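# Hang the clothes rail on the two wall hooks

## Task

Put the clothes rail onto both wall hooks so that it rests there, then open the gripper and pull the hand away. The rail must not still be in the gripper at the end, and it has to stay on the hooks by itself without the robot holding it up.

## Robot and tools

Robot: one arm with a two-finger parallel gripper, six joints from the base outward: waist, shoulder, elbow, forearm roll, wrist pitch, wrist roll. Ranges in rad: waist and forearm roll and wrist roll -6.283 to 6.283, shoulder -2.059 to 2.094, elbow -3.927 to 0.192, wrist pitch -1.693 to 3.142. The elbow cannot fully straighten. The base, and any block or post it sits on, counts as arm for the clearance check, and the base may be tilted against the table.

Frames. Reported state uses the scene frame: origin on the table surface under the arm base, +z up, +y to the left when facing along +x. end_effector_position is in metres, orientation is end_effector_quat_wxyz, velocities in m/s and rad/s. The printed position may be off, more so at long reach. Gripper frame: fingers point along its +z, and they open and close along its y. The reported point sits between the closed pads, roughly 2 cm short of the fingertips; closing pushes the tips about 10 mm further along +z.

execute_actions takes "actions": a list holding at most one item, or empty. Empty list: just returns the current state (a look). An item with "rows" and optional "steps" (1 to 15, default 15; each step is 1/30 s) is a motion: each row is used for one step, and the final row repeats if rows run out. An item with only "steps" (up to 300) is a wait counted from the previous result, so thinking time eats into it. Optional "pictures" true/false controls camera images; they come by default. A rejected call sends nothing.

A row is 7 numbers, each in [-1, 1], in this order: dx, dy, dz, rx, ry, rz, opening. The first six are an offset, expressed in the gripper's own axes, from the gripper pose shown in the most recent result (if none yet in this scene, or for a second call within the same reply, from where the hand is when the action begins). Every row counts from that same base pose, not from the row before. Scale: 1.0 equals 0.6 m for dx, dy, dz and 180 degrees for rx, ry, rz, which together form a single rotation vector. Opening is absolute, not an offset: +1 fully open (0.084 m), -1 closed. All-zero offsets are not a pause: they pull the hand back to the base pose.

move takes "target": one 7-number row as above (offset in gripper axes from the last shown pose, plus absolute opening), and "speed" in m/s from 0.002 to 0.5 (default 0.25; rotation capped at twice that in rad/s). It runs a straight path of 0.5 to 10 s; a longer one is cut off short. Rotation goes the short way. It does not avoid obstacles, the hand can lag, drift, or overshoot the speed, above all with a nearly straight arm. The opening is sent at the start. It ends when the path is over and hand and fingers are still, or 5 s after that. Its result adds a "move:" line: done (at rest near target), off_target, moving, held, fault, and any limits: paced means the pose was clipped; held means a safety check blocked steps, after which the arm may jump faster than requested. The distance to target is also given.

wait takes "seconds" (0 to 10) and lets time pass with no new command. zoom_image takes "camera" (cam_head_left, cam_head_right, cam_high, cam_low, cam_wrist) and "region" [x0, y0, x1, y1] in pixels from the top-left corner, at most 504 by 504, from that camera's latest image (each is 672x504). finished_scene takes "scene", the number of the current scene; it is final and reports whether the goal was met.

Control behaviour: each step the commanded pose is clipped to within 70 mm and 16 degrees of the measured one, then solved by damped inverse kinematics with position taking priority over orientation. After an action the arm only continues to the last clipped pose, so large moves need follow-up commands; check the reported pose. Joint targets move at most 3.14 rad/s and arrive together. "Hand target" in a result is where the controller is heading now. "pose unreachable" and HELD mark steps where the clearance check altered or blocked your row. The simulation keeps running while you think.

Gripping: grip_measured is the actual finger opening on the same scale. To keep hold, command an opening clearly below it; the bigger the gap, the harder the squeeze (about 24 N per pad up to roughly 6 cm width). Slamming shut can overshoot the force. Small tugs on held parts or pushes on loose ones may happen.

Hazards: contact torque reaching a joint's load limit (waist and shoulder 46.5, elbow and forearm roll 27.9, wrist pitch and roll 18.6 N m, held weight included) triggers a fault: the joint backs off, the arm freezes 10 s, and the call's remainder is dropped. Torque readings are offset and noisy and do not decide faults. Holding loads heats motors; MOTOR HOT appears from 65 °C and at 80 °C brakes lock until cooled (OVER-TEMPERATURE FAULT). Faster moves and targets set deeper past a contact hit harder; an arm blocked by an object keeps pushing until given a new command. Avoid drops, slips, slams, hard presses, and anything leaving the table, which fails the job. Finish by releasing the rail on the hooks and backing the hand away, moving smoothly and economically.

Each tool is called by a JSON object that holds its "name" and its "arguments".

## Session

{"name": "execute_actions", "arguments": {"actions": []}}

Scene clock: 0.00 s of 5700.00 s.
end_effector_position=(+0.1564, -0.0717, +0.1557) grip_measured=+1.00 end_effector_quat_wxyz=(+0.359, +0.265, -0.600, +0.664) end_effector_velocity=(+0.000, +0.000, +0.000) end_effector_angular_velocity=(+0.001, -0.001, +0.001)
Joint positions: [ 0.638  0.359 -0.441 -0.665  1.785 -2.52   0.084]
Joint velocities: [ 0.001 -0.001 -0.    -0.001 -0.    -0.    -0.   ]
Joint torques (N m, as the arm reports them, + toward a larger angle): no reading
Motor temperatures (°C, as the motors report them): [37 36 33 35 36 38]
Hand target: +0.156, -0.072, +0.156; +0.359, +0.265, -0.600, +0.664

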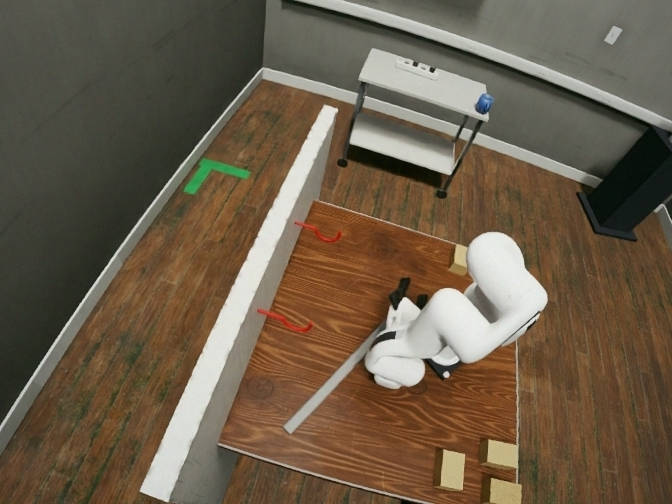

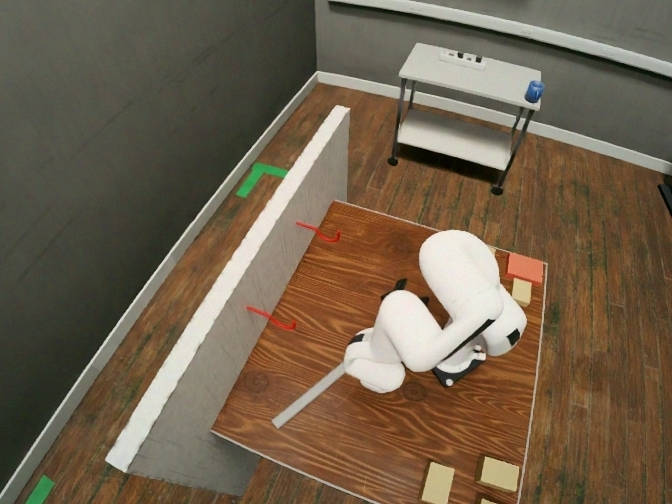

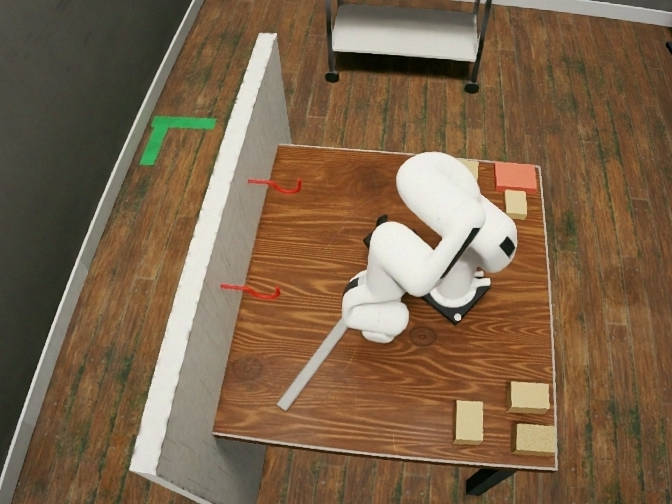

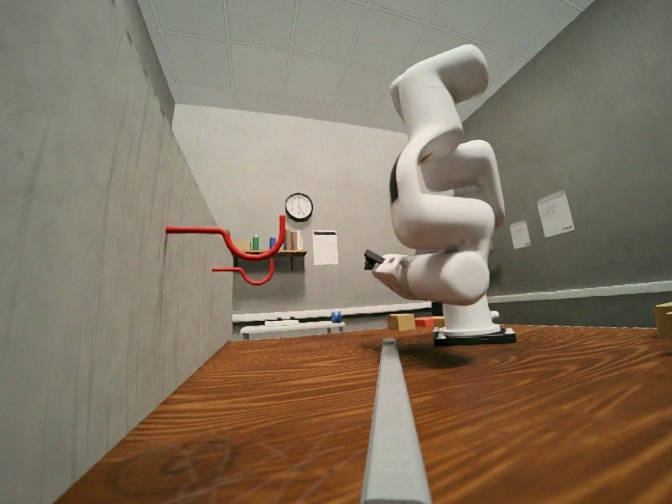

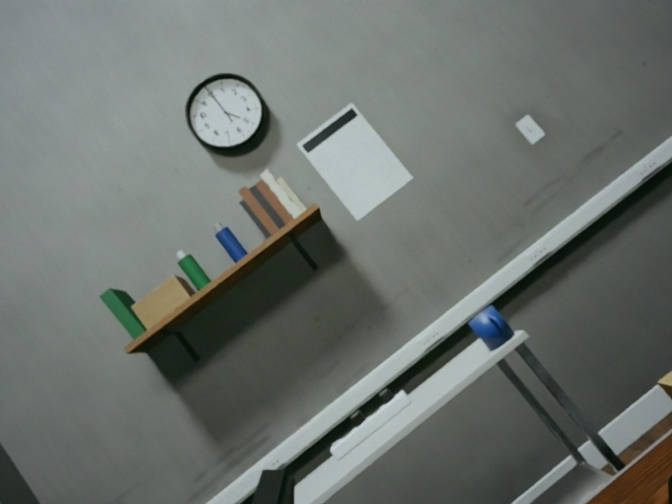

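{"name": "move", "arguments": {"target": [0.171,-0.352,-0.17,-0.158,-0.531,-0.174,1]}}

Scene clock: 13.23 s of 5700.00 s.
end_effector_position=(+0.2710, +0.0510, +0.3506) grip_measured=+1.00 end_effector_quat_wxyz=(-0.000, +0.708, -0.706, +0.002) end_effector_velocity=(+0.000, +0.000, +0.001) end_effector_angular_velocity=(+0.007, +0.002, +0.001)
Joint positions: [ 0.02  -0.734 -0.825 -0.016  1.545 -4.5    0.084]
Joint velocities: [-0.005  0.003 -0.005  0.007  0.003 -0.006  0.   ]
Joint torques (N m, as the arm reports them, + toward a larger angle): [  0.42  -3.51 -14.21   0.29  -1.44  -0.09]
Motor temperatures (°C, as the motors report them): [37 36 34 35 36 38]
Hand target: +0.271, +0.051, +0.351; -0.001, +0.708, -0.706, +0.002
Off the commanded pose: 0.001 m, 0 deg.
After step 90, 6.10 s passed at rest.
move: done

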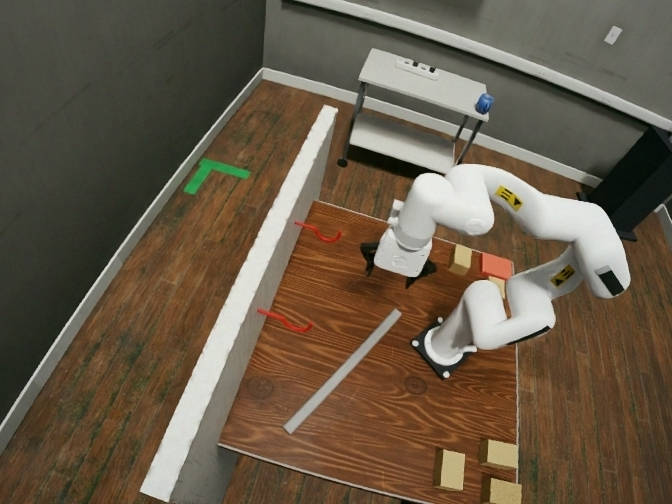

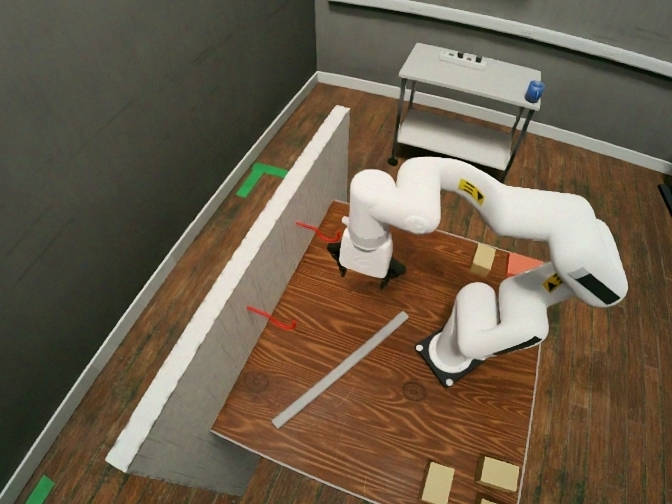

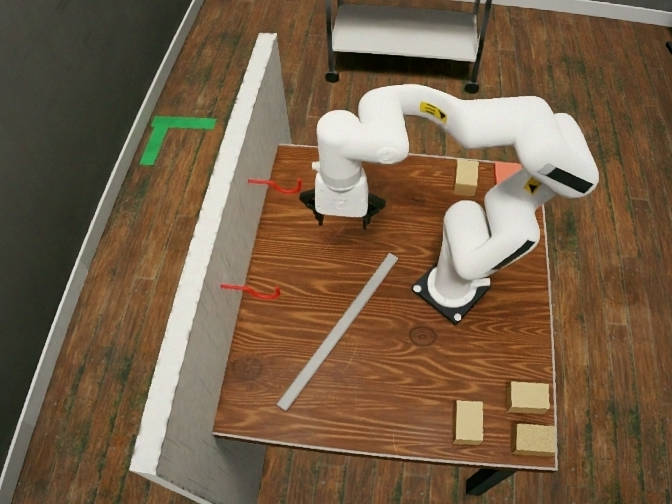

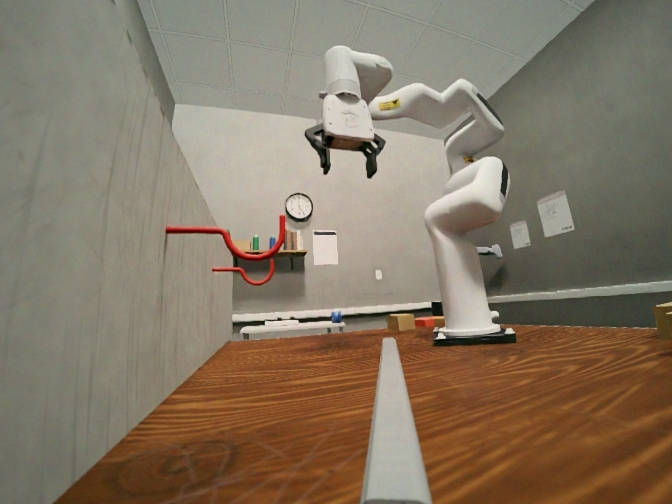

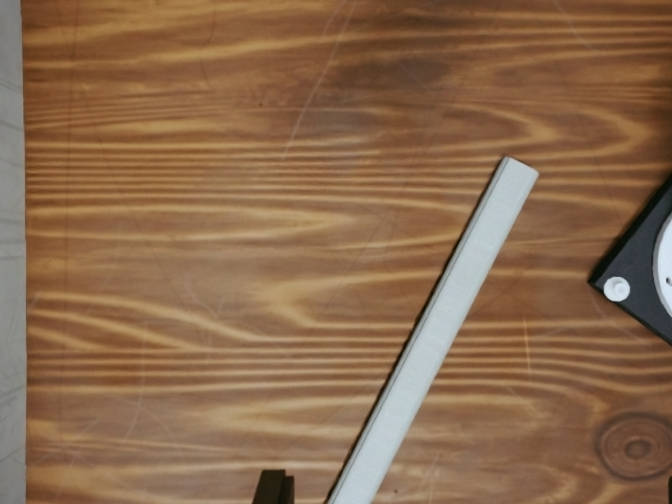

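{"name": "move", "arguments": {"target": [-0.115,0,0.38,0,0,0.147,1]}}

Scene clock: 22.47 s of 5700.00 s.
end_effector_position=(+0.2713, +0.1190, +0.1226) grip_measured=+1.00 end_effector_quat_wxyz=(+0.001, -0.528, +0.849, -0.002) end_effector_velocity=(-0.001, -0.000, -0.002) end_effector_angular_velocity=(-0.001, +0.004, -0.002)
Joint positions: [ 0.234 -0.471 -0.32  -0.026  0.781 -3.806  0.084]
Joint velocities: [ 0.     0.007  0.001  0.    -0.004  0.002  0.   ]
Joint torques (N m, as the arm reports them, + toward a larger angle): [  0.31  -5.91 -13.05   0.29  -1.37  -0.14]
Motor temperatures (°C, as the motors report them): [37 36 35 35 36 38]
Hand target: +0.271, +0.119, +0.122; +0.001, -0.528, +0.849, -0.002
Off the commanded pose: 0.001 m, 0 deg.
After step 90, 4.63 s passed at rest.
move: done

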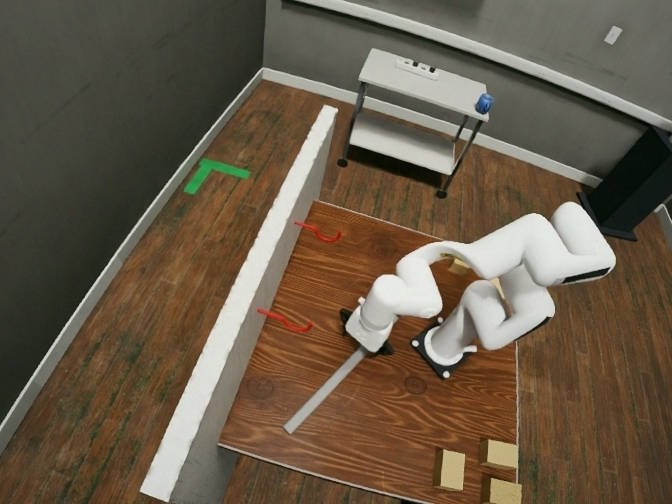

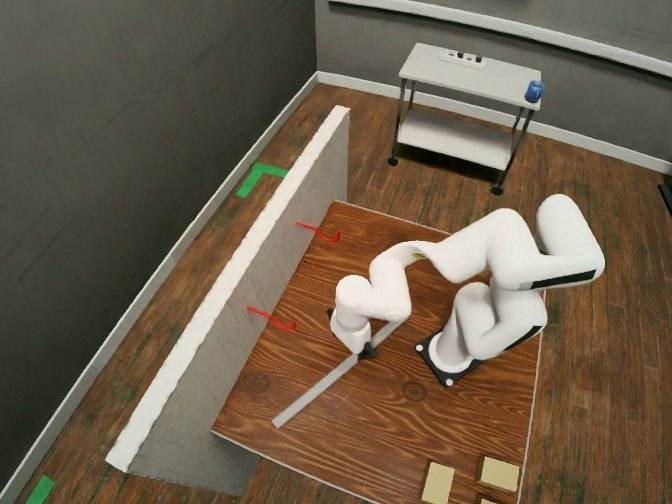

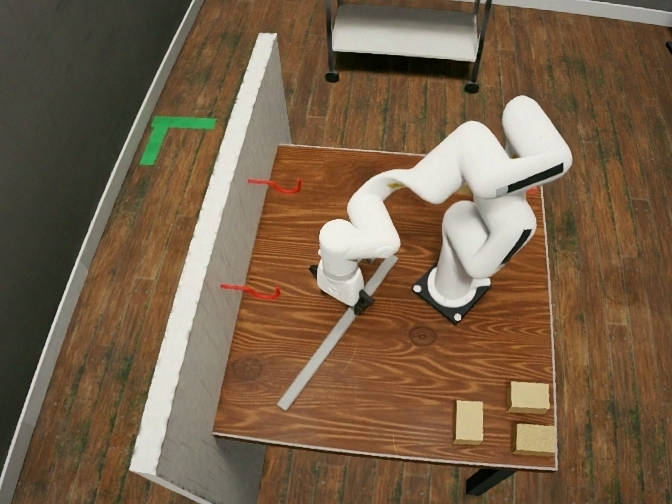

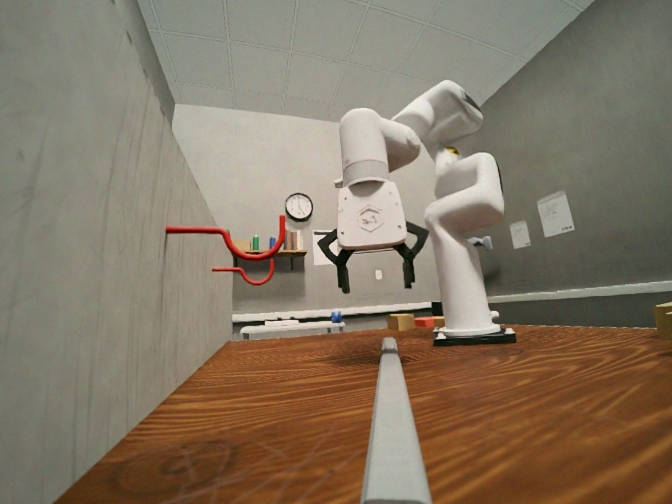

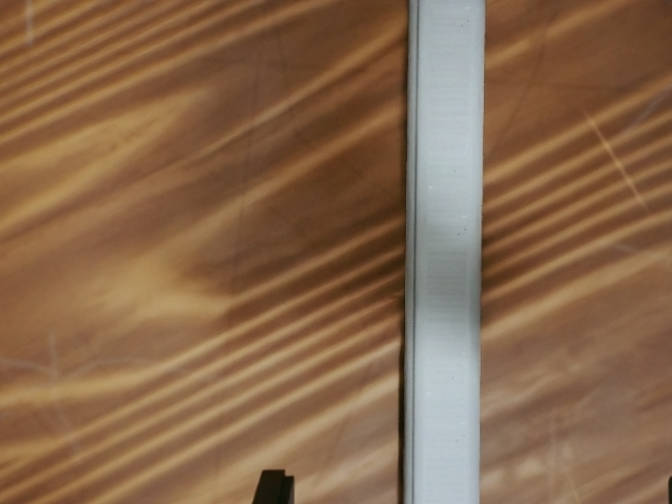

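{"name": "move", "arguments": {"target": [0,0.017,0.135,0,0,0.004,1], "speed": 0.1}}

Scene clock: 27.53 s of 5700.00 s.
end_effector_position=(+0.2626, +0.1232, +0.0418) grip_measured=+1.00 end_effector_quat_wxyz=(+0.001, -0.522, +0.853, -0.002) end_effector_velocity=(-0.001, -0.000, -0.002) end_effector_angular_velocity=(-0.001, +0.002, -0.001)
Joint positions: [ 0.249 -0.196 -0.237 -0.045  0.423 -3.754  0.084]
Joint velocities: [-0.     0.008  0.001 -0.002 -0.007  0.003  0.   ]
Joint torques (N m, as the arm reports them, + toward a larger angle): [  0.44  -7.85 -10.41   0.47  -1.4   -0.21]
Motor temperatures (°C, as the motors report them): [37 36 36 35 36 38]
Hand target: +0.262, +0.123, +0.042; +0.001, -0.522, +0.853, -0.002
Off the commanded pose: 0.000 m, 0 deg.
After step 90, 0.80 s passed at rest.
move: done

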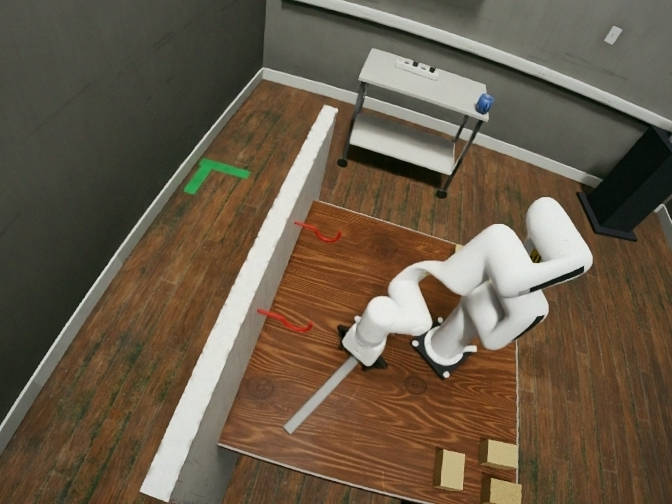

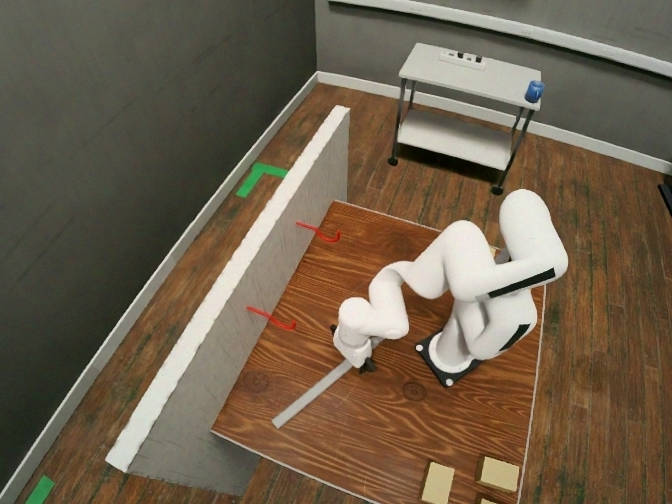

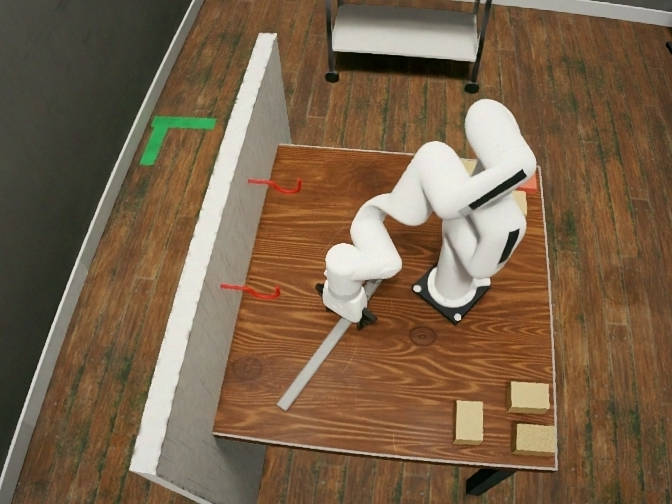

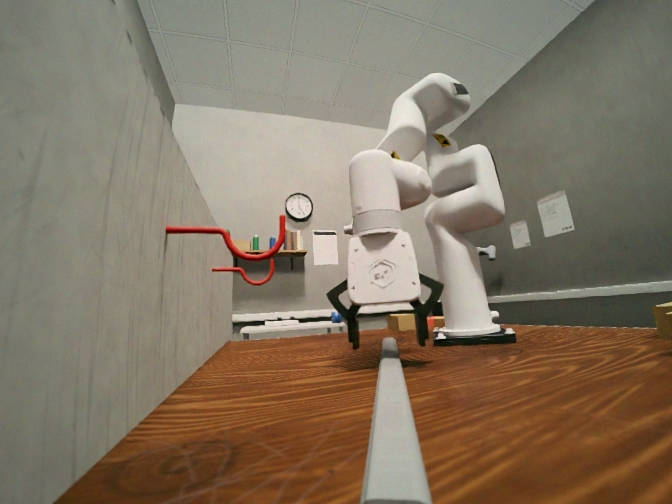

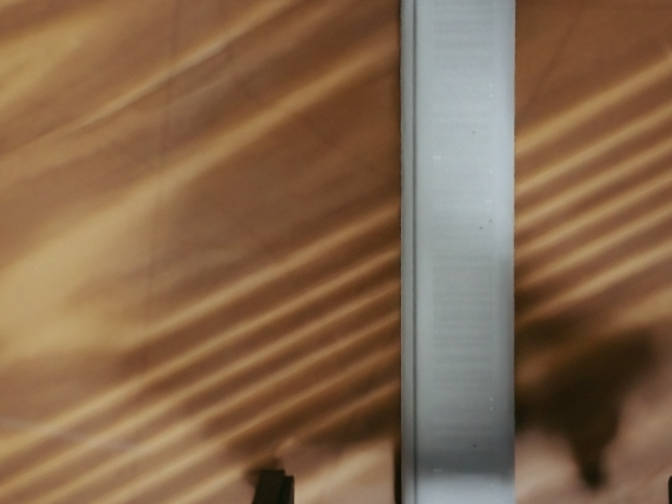

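{"name": "move", "arguments": {"target": [0,0,0.032,0,0,0,0.2], "speed": 0.04}}

{"name": "move", "arguments": {"target": [0,0,0,0,0,0,-1]}}

{"name": "move", "arguments": {"target": [0,0,-0.42,0,0,-0.151,-1], "speed": 0.12}}

Scene clock: 31.17 s of 5700.00 s.
end_effector_position=(+0.2628, +0.1231, +0.0228) grip_measured=+0.19 end_effector_quat_wxyz=(+0.002, -0.522, +0.853, -0.002) end_effector_velocity=(+0.001, +0.000, -0.001) end_effector_angular_velocity=(+0.001, -0.002, -0.002)
Joint positions: [ 0.245 -0.106 -0.237 -0.057  0.333 -3.746  0.052]
Joint velocities: [-0.     0.007 -0.001 -0.001 -0.008  0.003  0.   ]
Joint torques (N m, as the arm reports them, + toward a larger angle): [ 0.39 -8.19 -9.49  0.49 -1.38 -0.11]
Motor temperatures (°C, as the motors report them): [37 36 36 35 36 38]
Hand target: +0.263, +0.123, +0.023; +0.001, -0.522, +0.853, -0.002
Off the commanded pose: 0.000 m, 0 deg.
move: done

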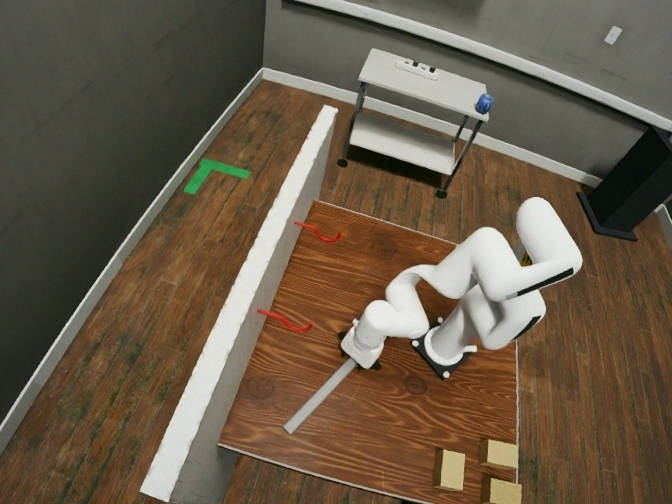

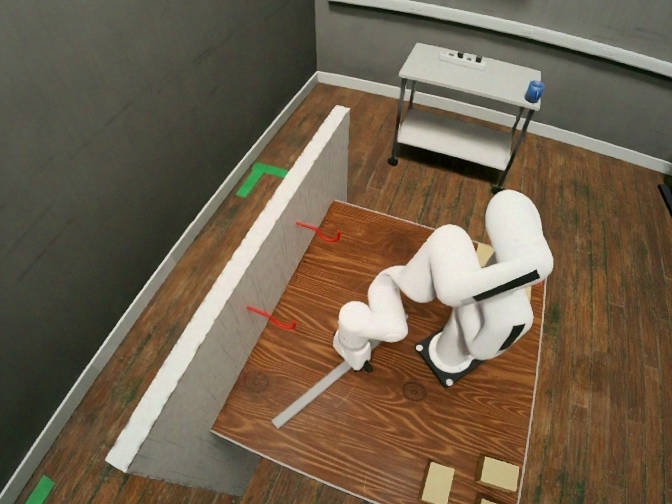

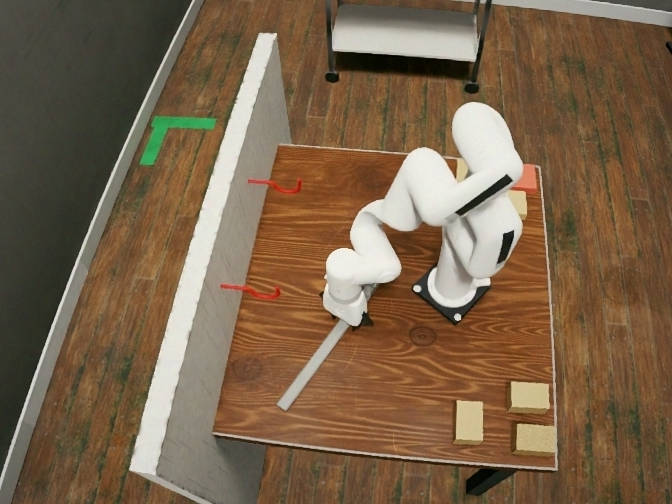

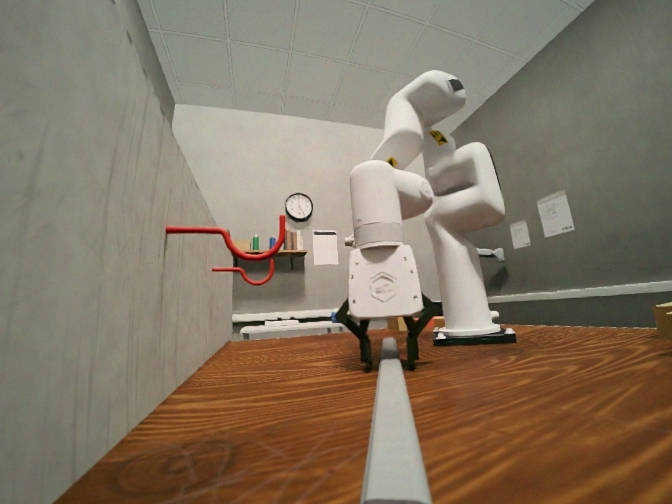

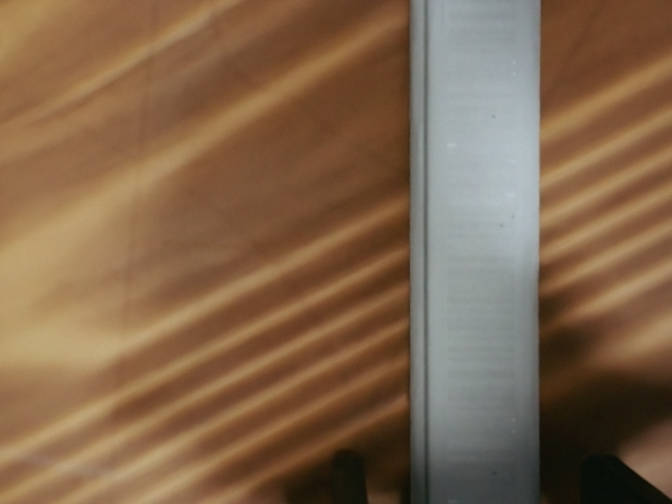

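Scene clock: 31.67 s of 5700.00 s.
end_effector_position=(+0.2629, +0.1231, +0.0229) grip_measured=-0.34 end_effector_quat_wxyz=(+0.002, -0.522, +0.853, -0.002) end_effector_velocity=(-0.000, -0.000, -0.000) end_effector_angular_velocity=(-0.001, +0.001, -0.000)
Joint positions: [ 0.245 -0.106 -0.238 -0.057  0.333 -3.746  0.029]
Joint velocities: [-0.001  0.001  0.    -0.001  0.    -0.    -0.   ]
Joint torques (N m, as the arm reports them, + toward a larger angle): [ 0.07 -8.24 -9.19  0.32 -1.29 -0.29]
Motor temperatures (°C, as the motors report them): [37 36 35 35 36 38]
Hand target: +0.263, +0.123, +0.023; +0.002, -0.522, +0.853, -0.002
Off the commanded pose: 0.000 m, 0 deg.
move: done

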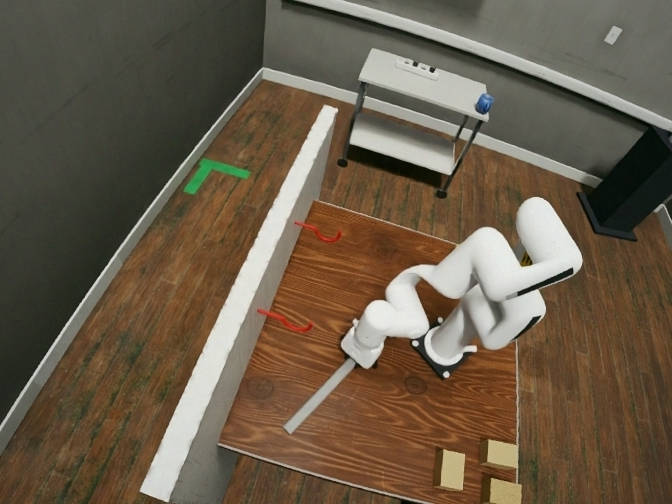

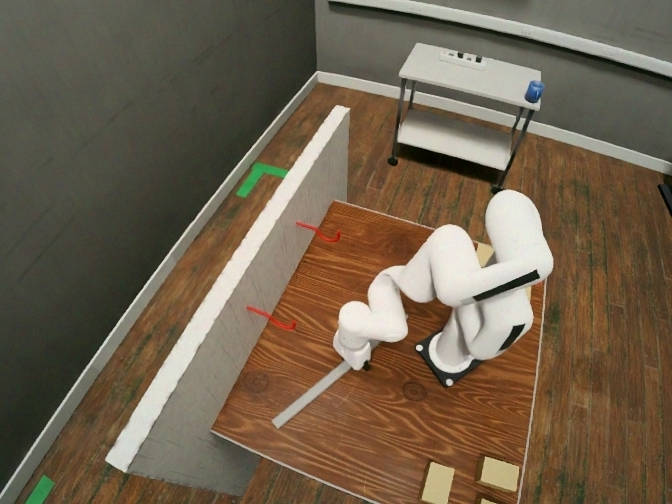

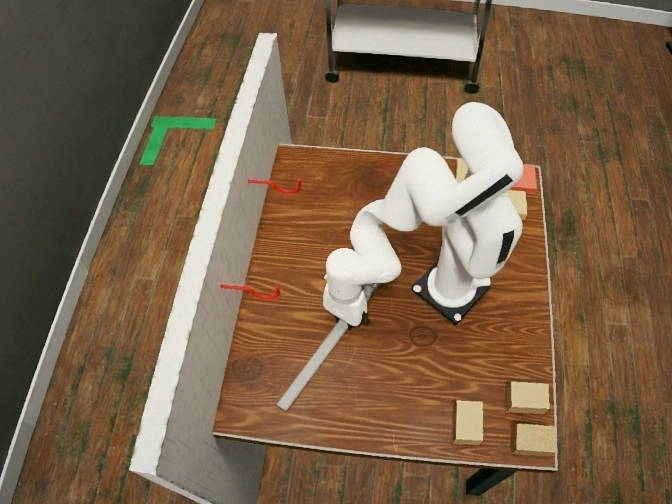

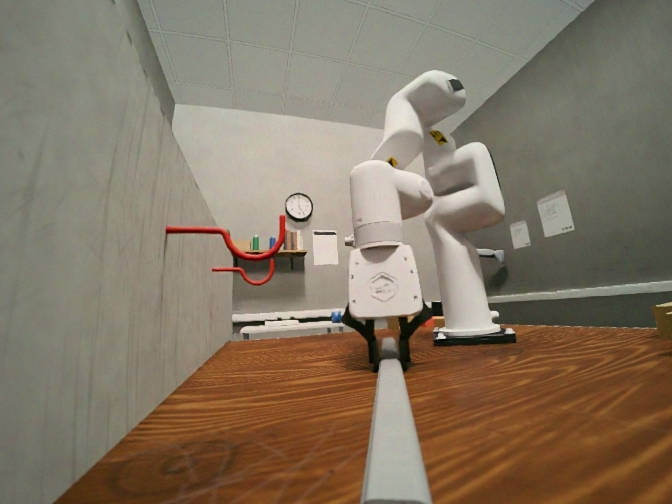

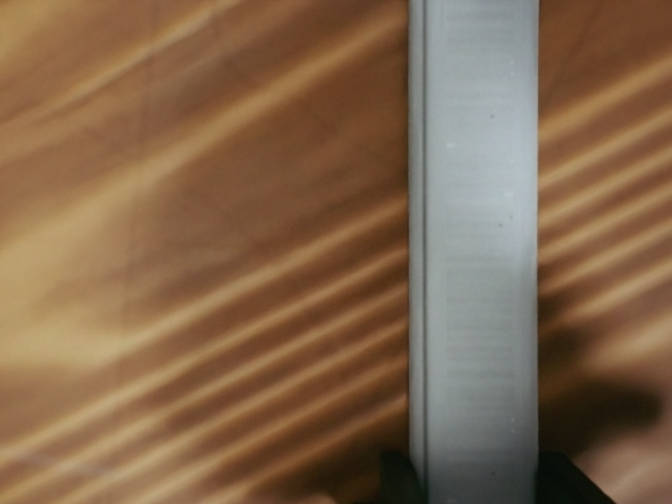

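Scene clock: 34.17 s of 5700.00 s.
end_effector_position=(+0.2616, +0.1242, +0.2744) grip_measured=-0.34 end_effector_quat_wxyz=(-0.001, +0.708, -0.706, +0.002) end_effector_velocity=(+0.000, -0.000, +0.003) end_effector_angular_velocity=(-0.000, -0.001, +0.003)
Joint positions: [ 0.275 -0.698 -0.625 -0.018  1.314 -4.24   0.029]
Joint velocities: [-0.001 -0.    -0.008 -0.001  0.007 -0.003 -0.   ]
Joint torques (N m, as the arm reports them, + toward a larger angle): [  0.2   -5.38 -15.69   0.31  -1.54  -0.24]
Motor temperatures (°C, as the motors report them): [37 36 36 35 36 38]
Hand target: +0.262, +0.124, +0.275; -0.001, +0.708, -0.706, +0.002
Off the commanded pose: 0.001 m, 0 deg.
move: done

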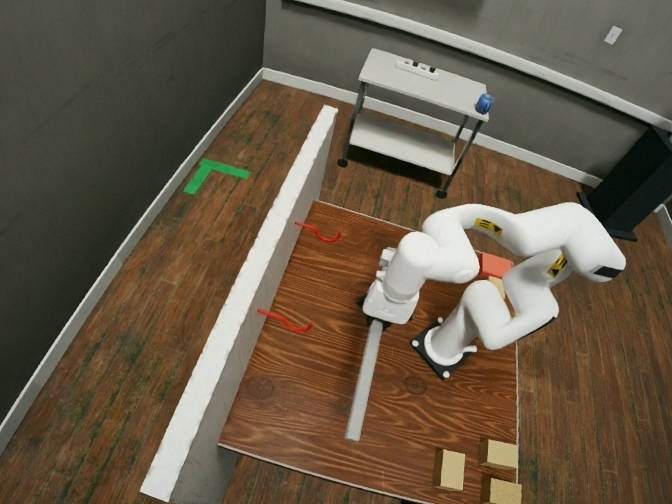

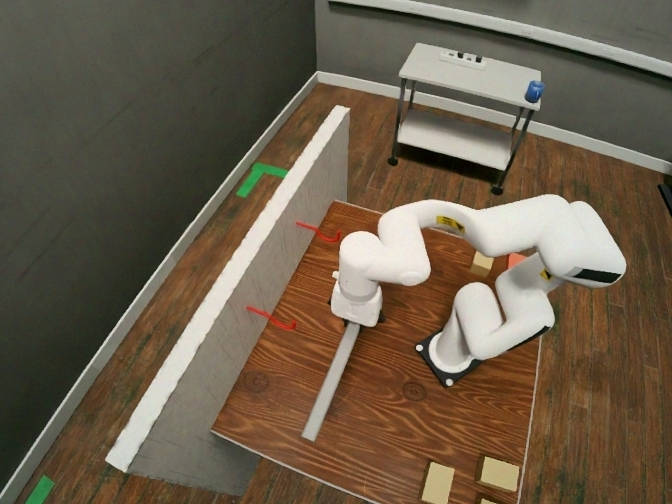

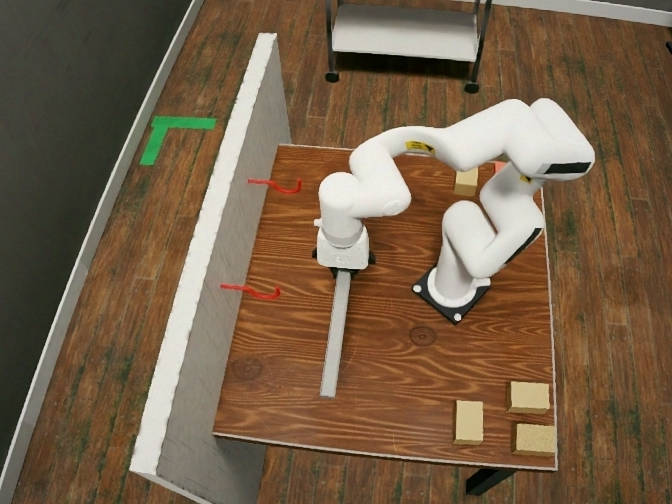

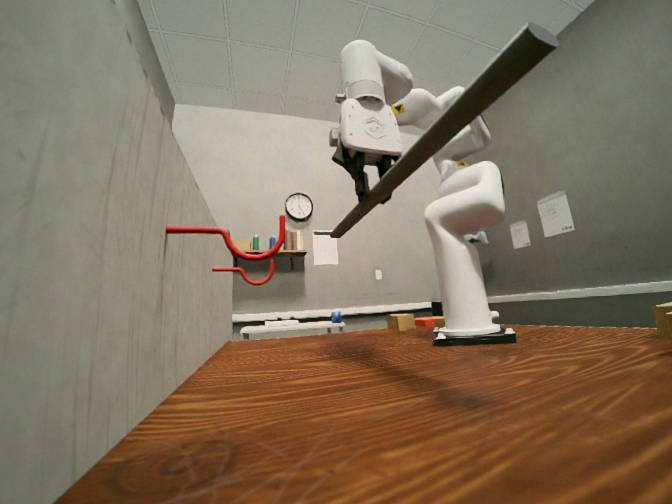

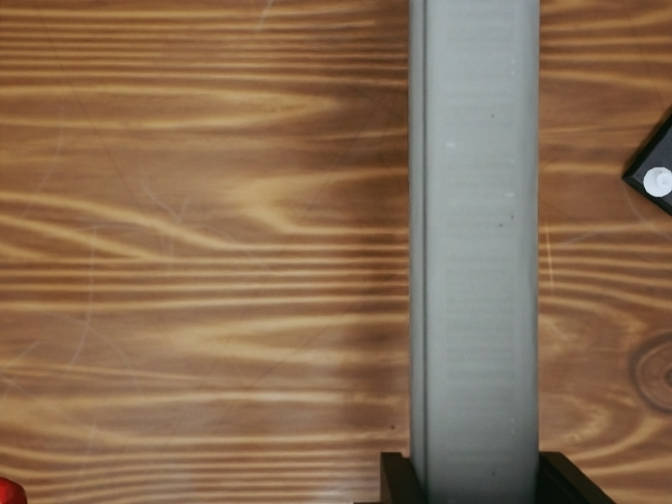

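{"name": "move", "arguments": {"target": [0.21,-0.295,0,0,0,0,-1], "speed": 0.12}}

Scene clock: 41.83 s of 5700.00 s.
end_effector_position=(+0.4390, -0.0015, +0.2754) grip_measured=-0.34 end_effector_quat_wxyz=(-0.001, +0.708, -0.706, +0.003) end_effector_velocity=(+0.001, -0.000, +0.001) end_effector_angular_velocity=(+0.002, -0.001, +0.000)
Joint positions: [-0.186 -0.164 -1.065 -0.014  1.211 -4.701  0.029]
Joint velocities: [-0.001  0.003 -0.005  0.002  0.001 -0.002 -0.   ]
Joint torques (N m, as the arm reports them, + toward a larger angle): [  0.54 -13.08 -15.53   0.4   -1.59  -0.21]
Motor temperatures (°C, as the motors report them): [37 36 37 35 36 38]
Hand target: +0.439, -0.002, +0.275; -0.001, +0.708, -0.706, +0.003
Off the commanded pose: 0.000 m, 0 deg.
After step 90, 2.43 s passed at rest.
move: done

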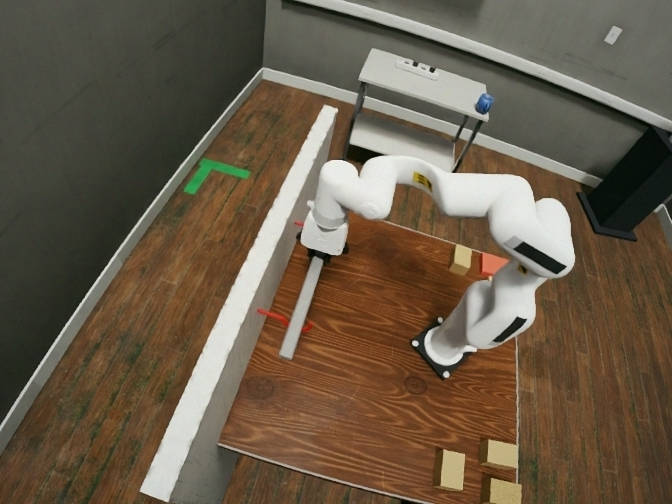

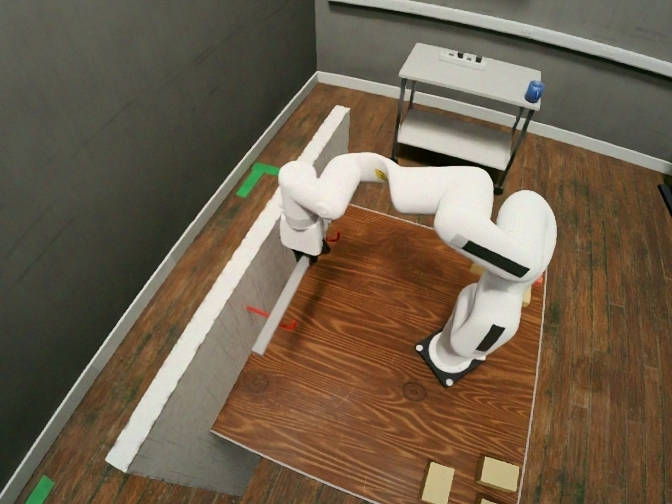

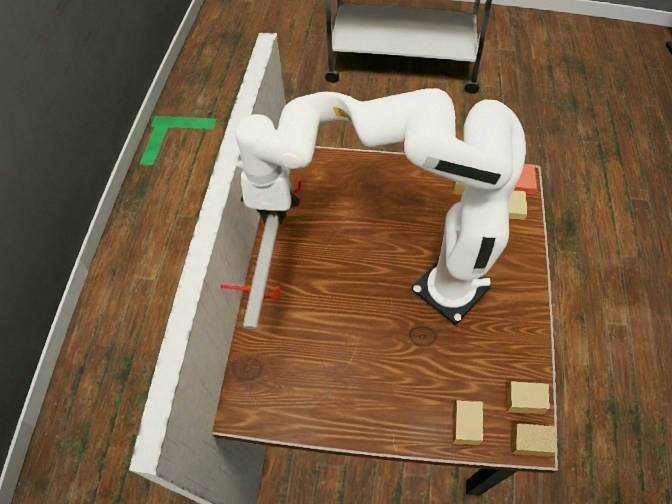

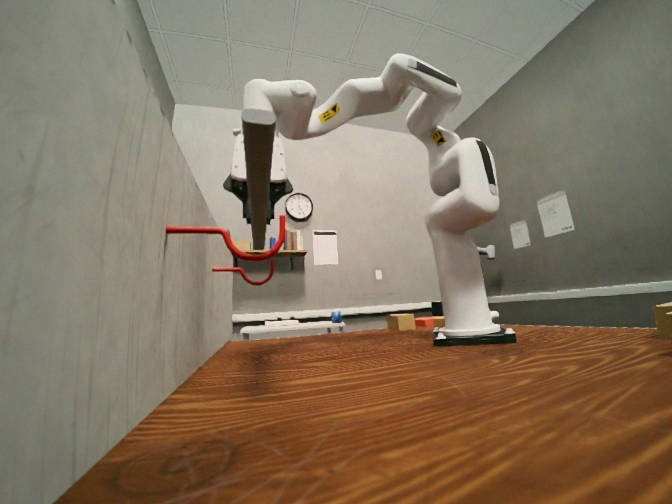

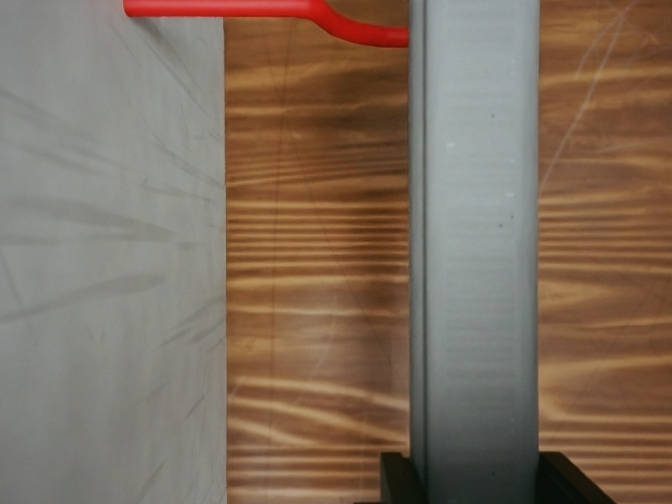

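{"name": "move", "arguments": {"target": [0,-0.006,0.105,0,0,0,-1], "speed": 0.06}}

{"name": "zoom_image", "arguments": {"camera": "cam_low", "region": [160,150,360,300]}}

Scene clock: 46.40 s of 5700.00 s.
end_effector_position=(+0.4430, -0.0018, +0.2128) grip_measured=-0.34 end_effector_quat_wxyz=(-0.001, +0.708, -0.706, +0.003) end_effector_velocity=(+0.002, +0.001, +0.000) end_effector_angular_velocity=(+0.001, -0.006, +0.001)
Joint positions: [-0.189 -0.103 -0.946 -0.015  1.031 -4.701  0.029]
Joint velocities: [ 0.001  0.    -0.     0.001 -0.006 -0.     0.   ]
Joint torques (N m, as the arm reports them, + toward a larger angle): [  0.28 -13.46 -15.05   0.47  -1.63  -0.18]
Motor temperatures (°C, as the motors report them): [37 36 37 35 36 38]
Hand target: +0.443, -0.002, +0.212; -0.001, +0.708, -0.706, +0.003
Off the commanded pose: 0.000 m, 0 deg.
After step 90, 0.17 s passed at rest.
move: done

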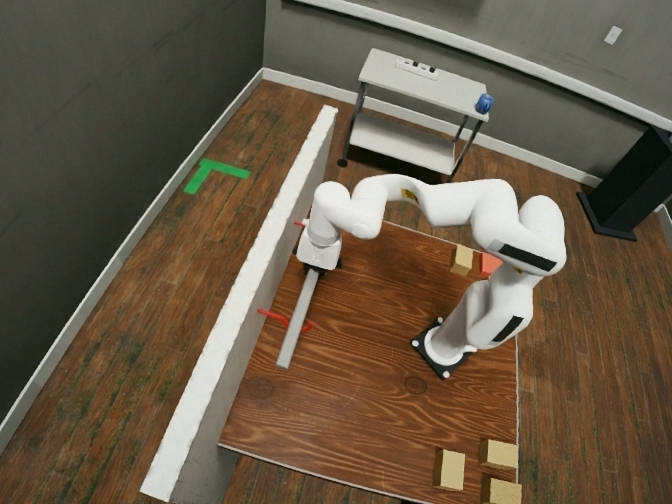

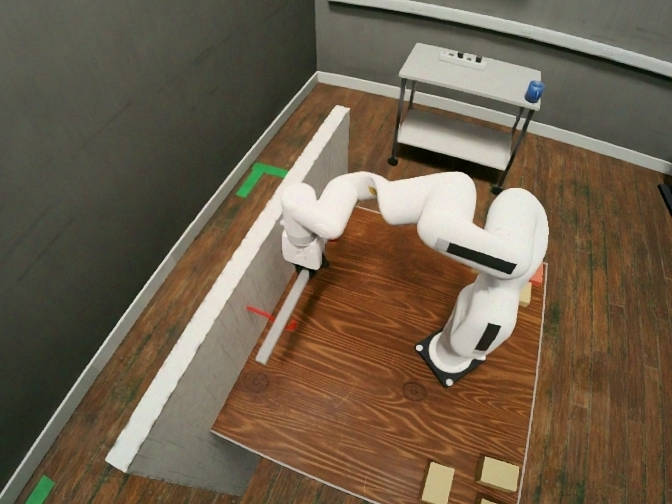

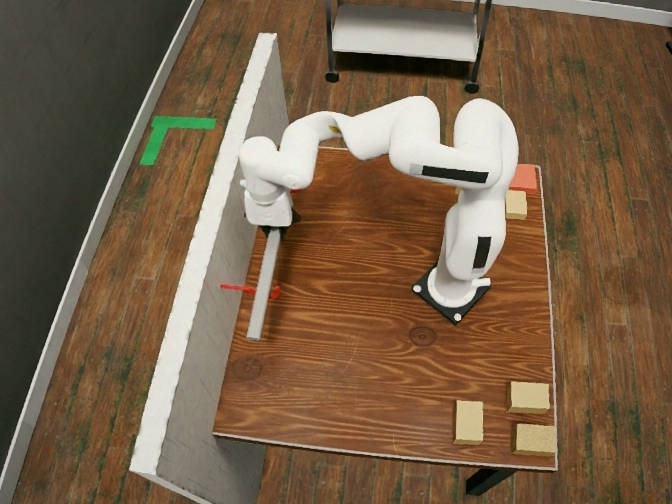

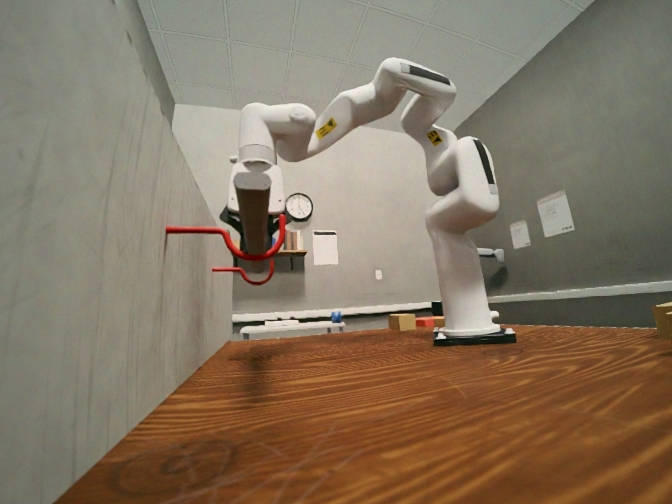

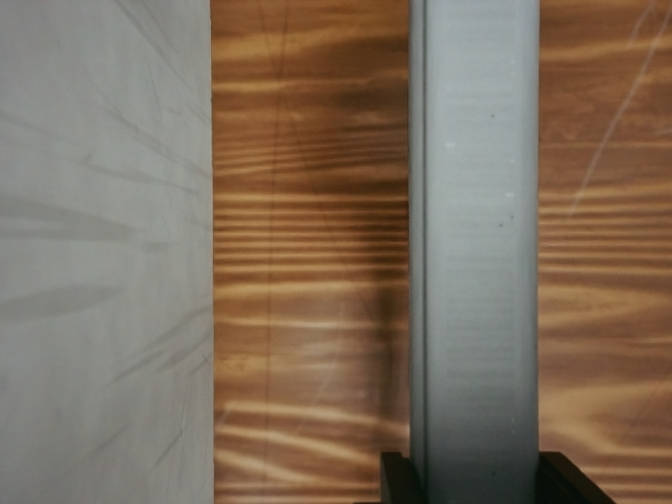

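Region (160, 150, 360, 300) of cam_low's 672x504 image, scaled by 2.520, with more detail than that image has; it fills the top 378 rows of this view, and the rest is white.

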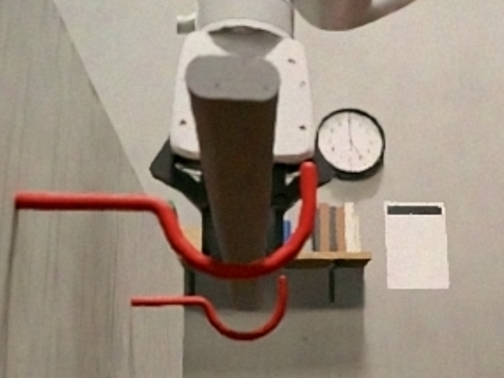

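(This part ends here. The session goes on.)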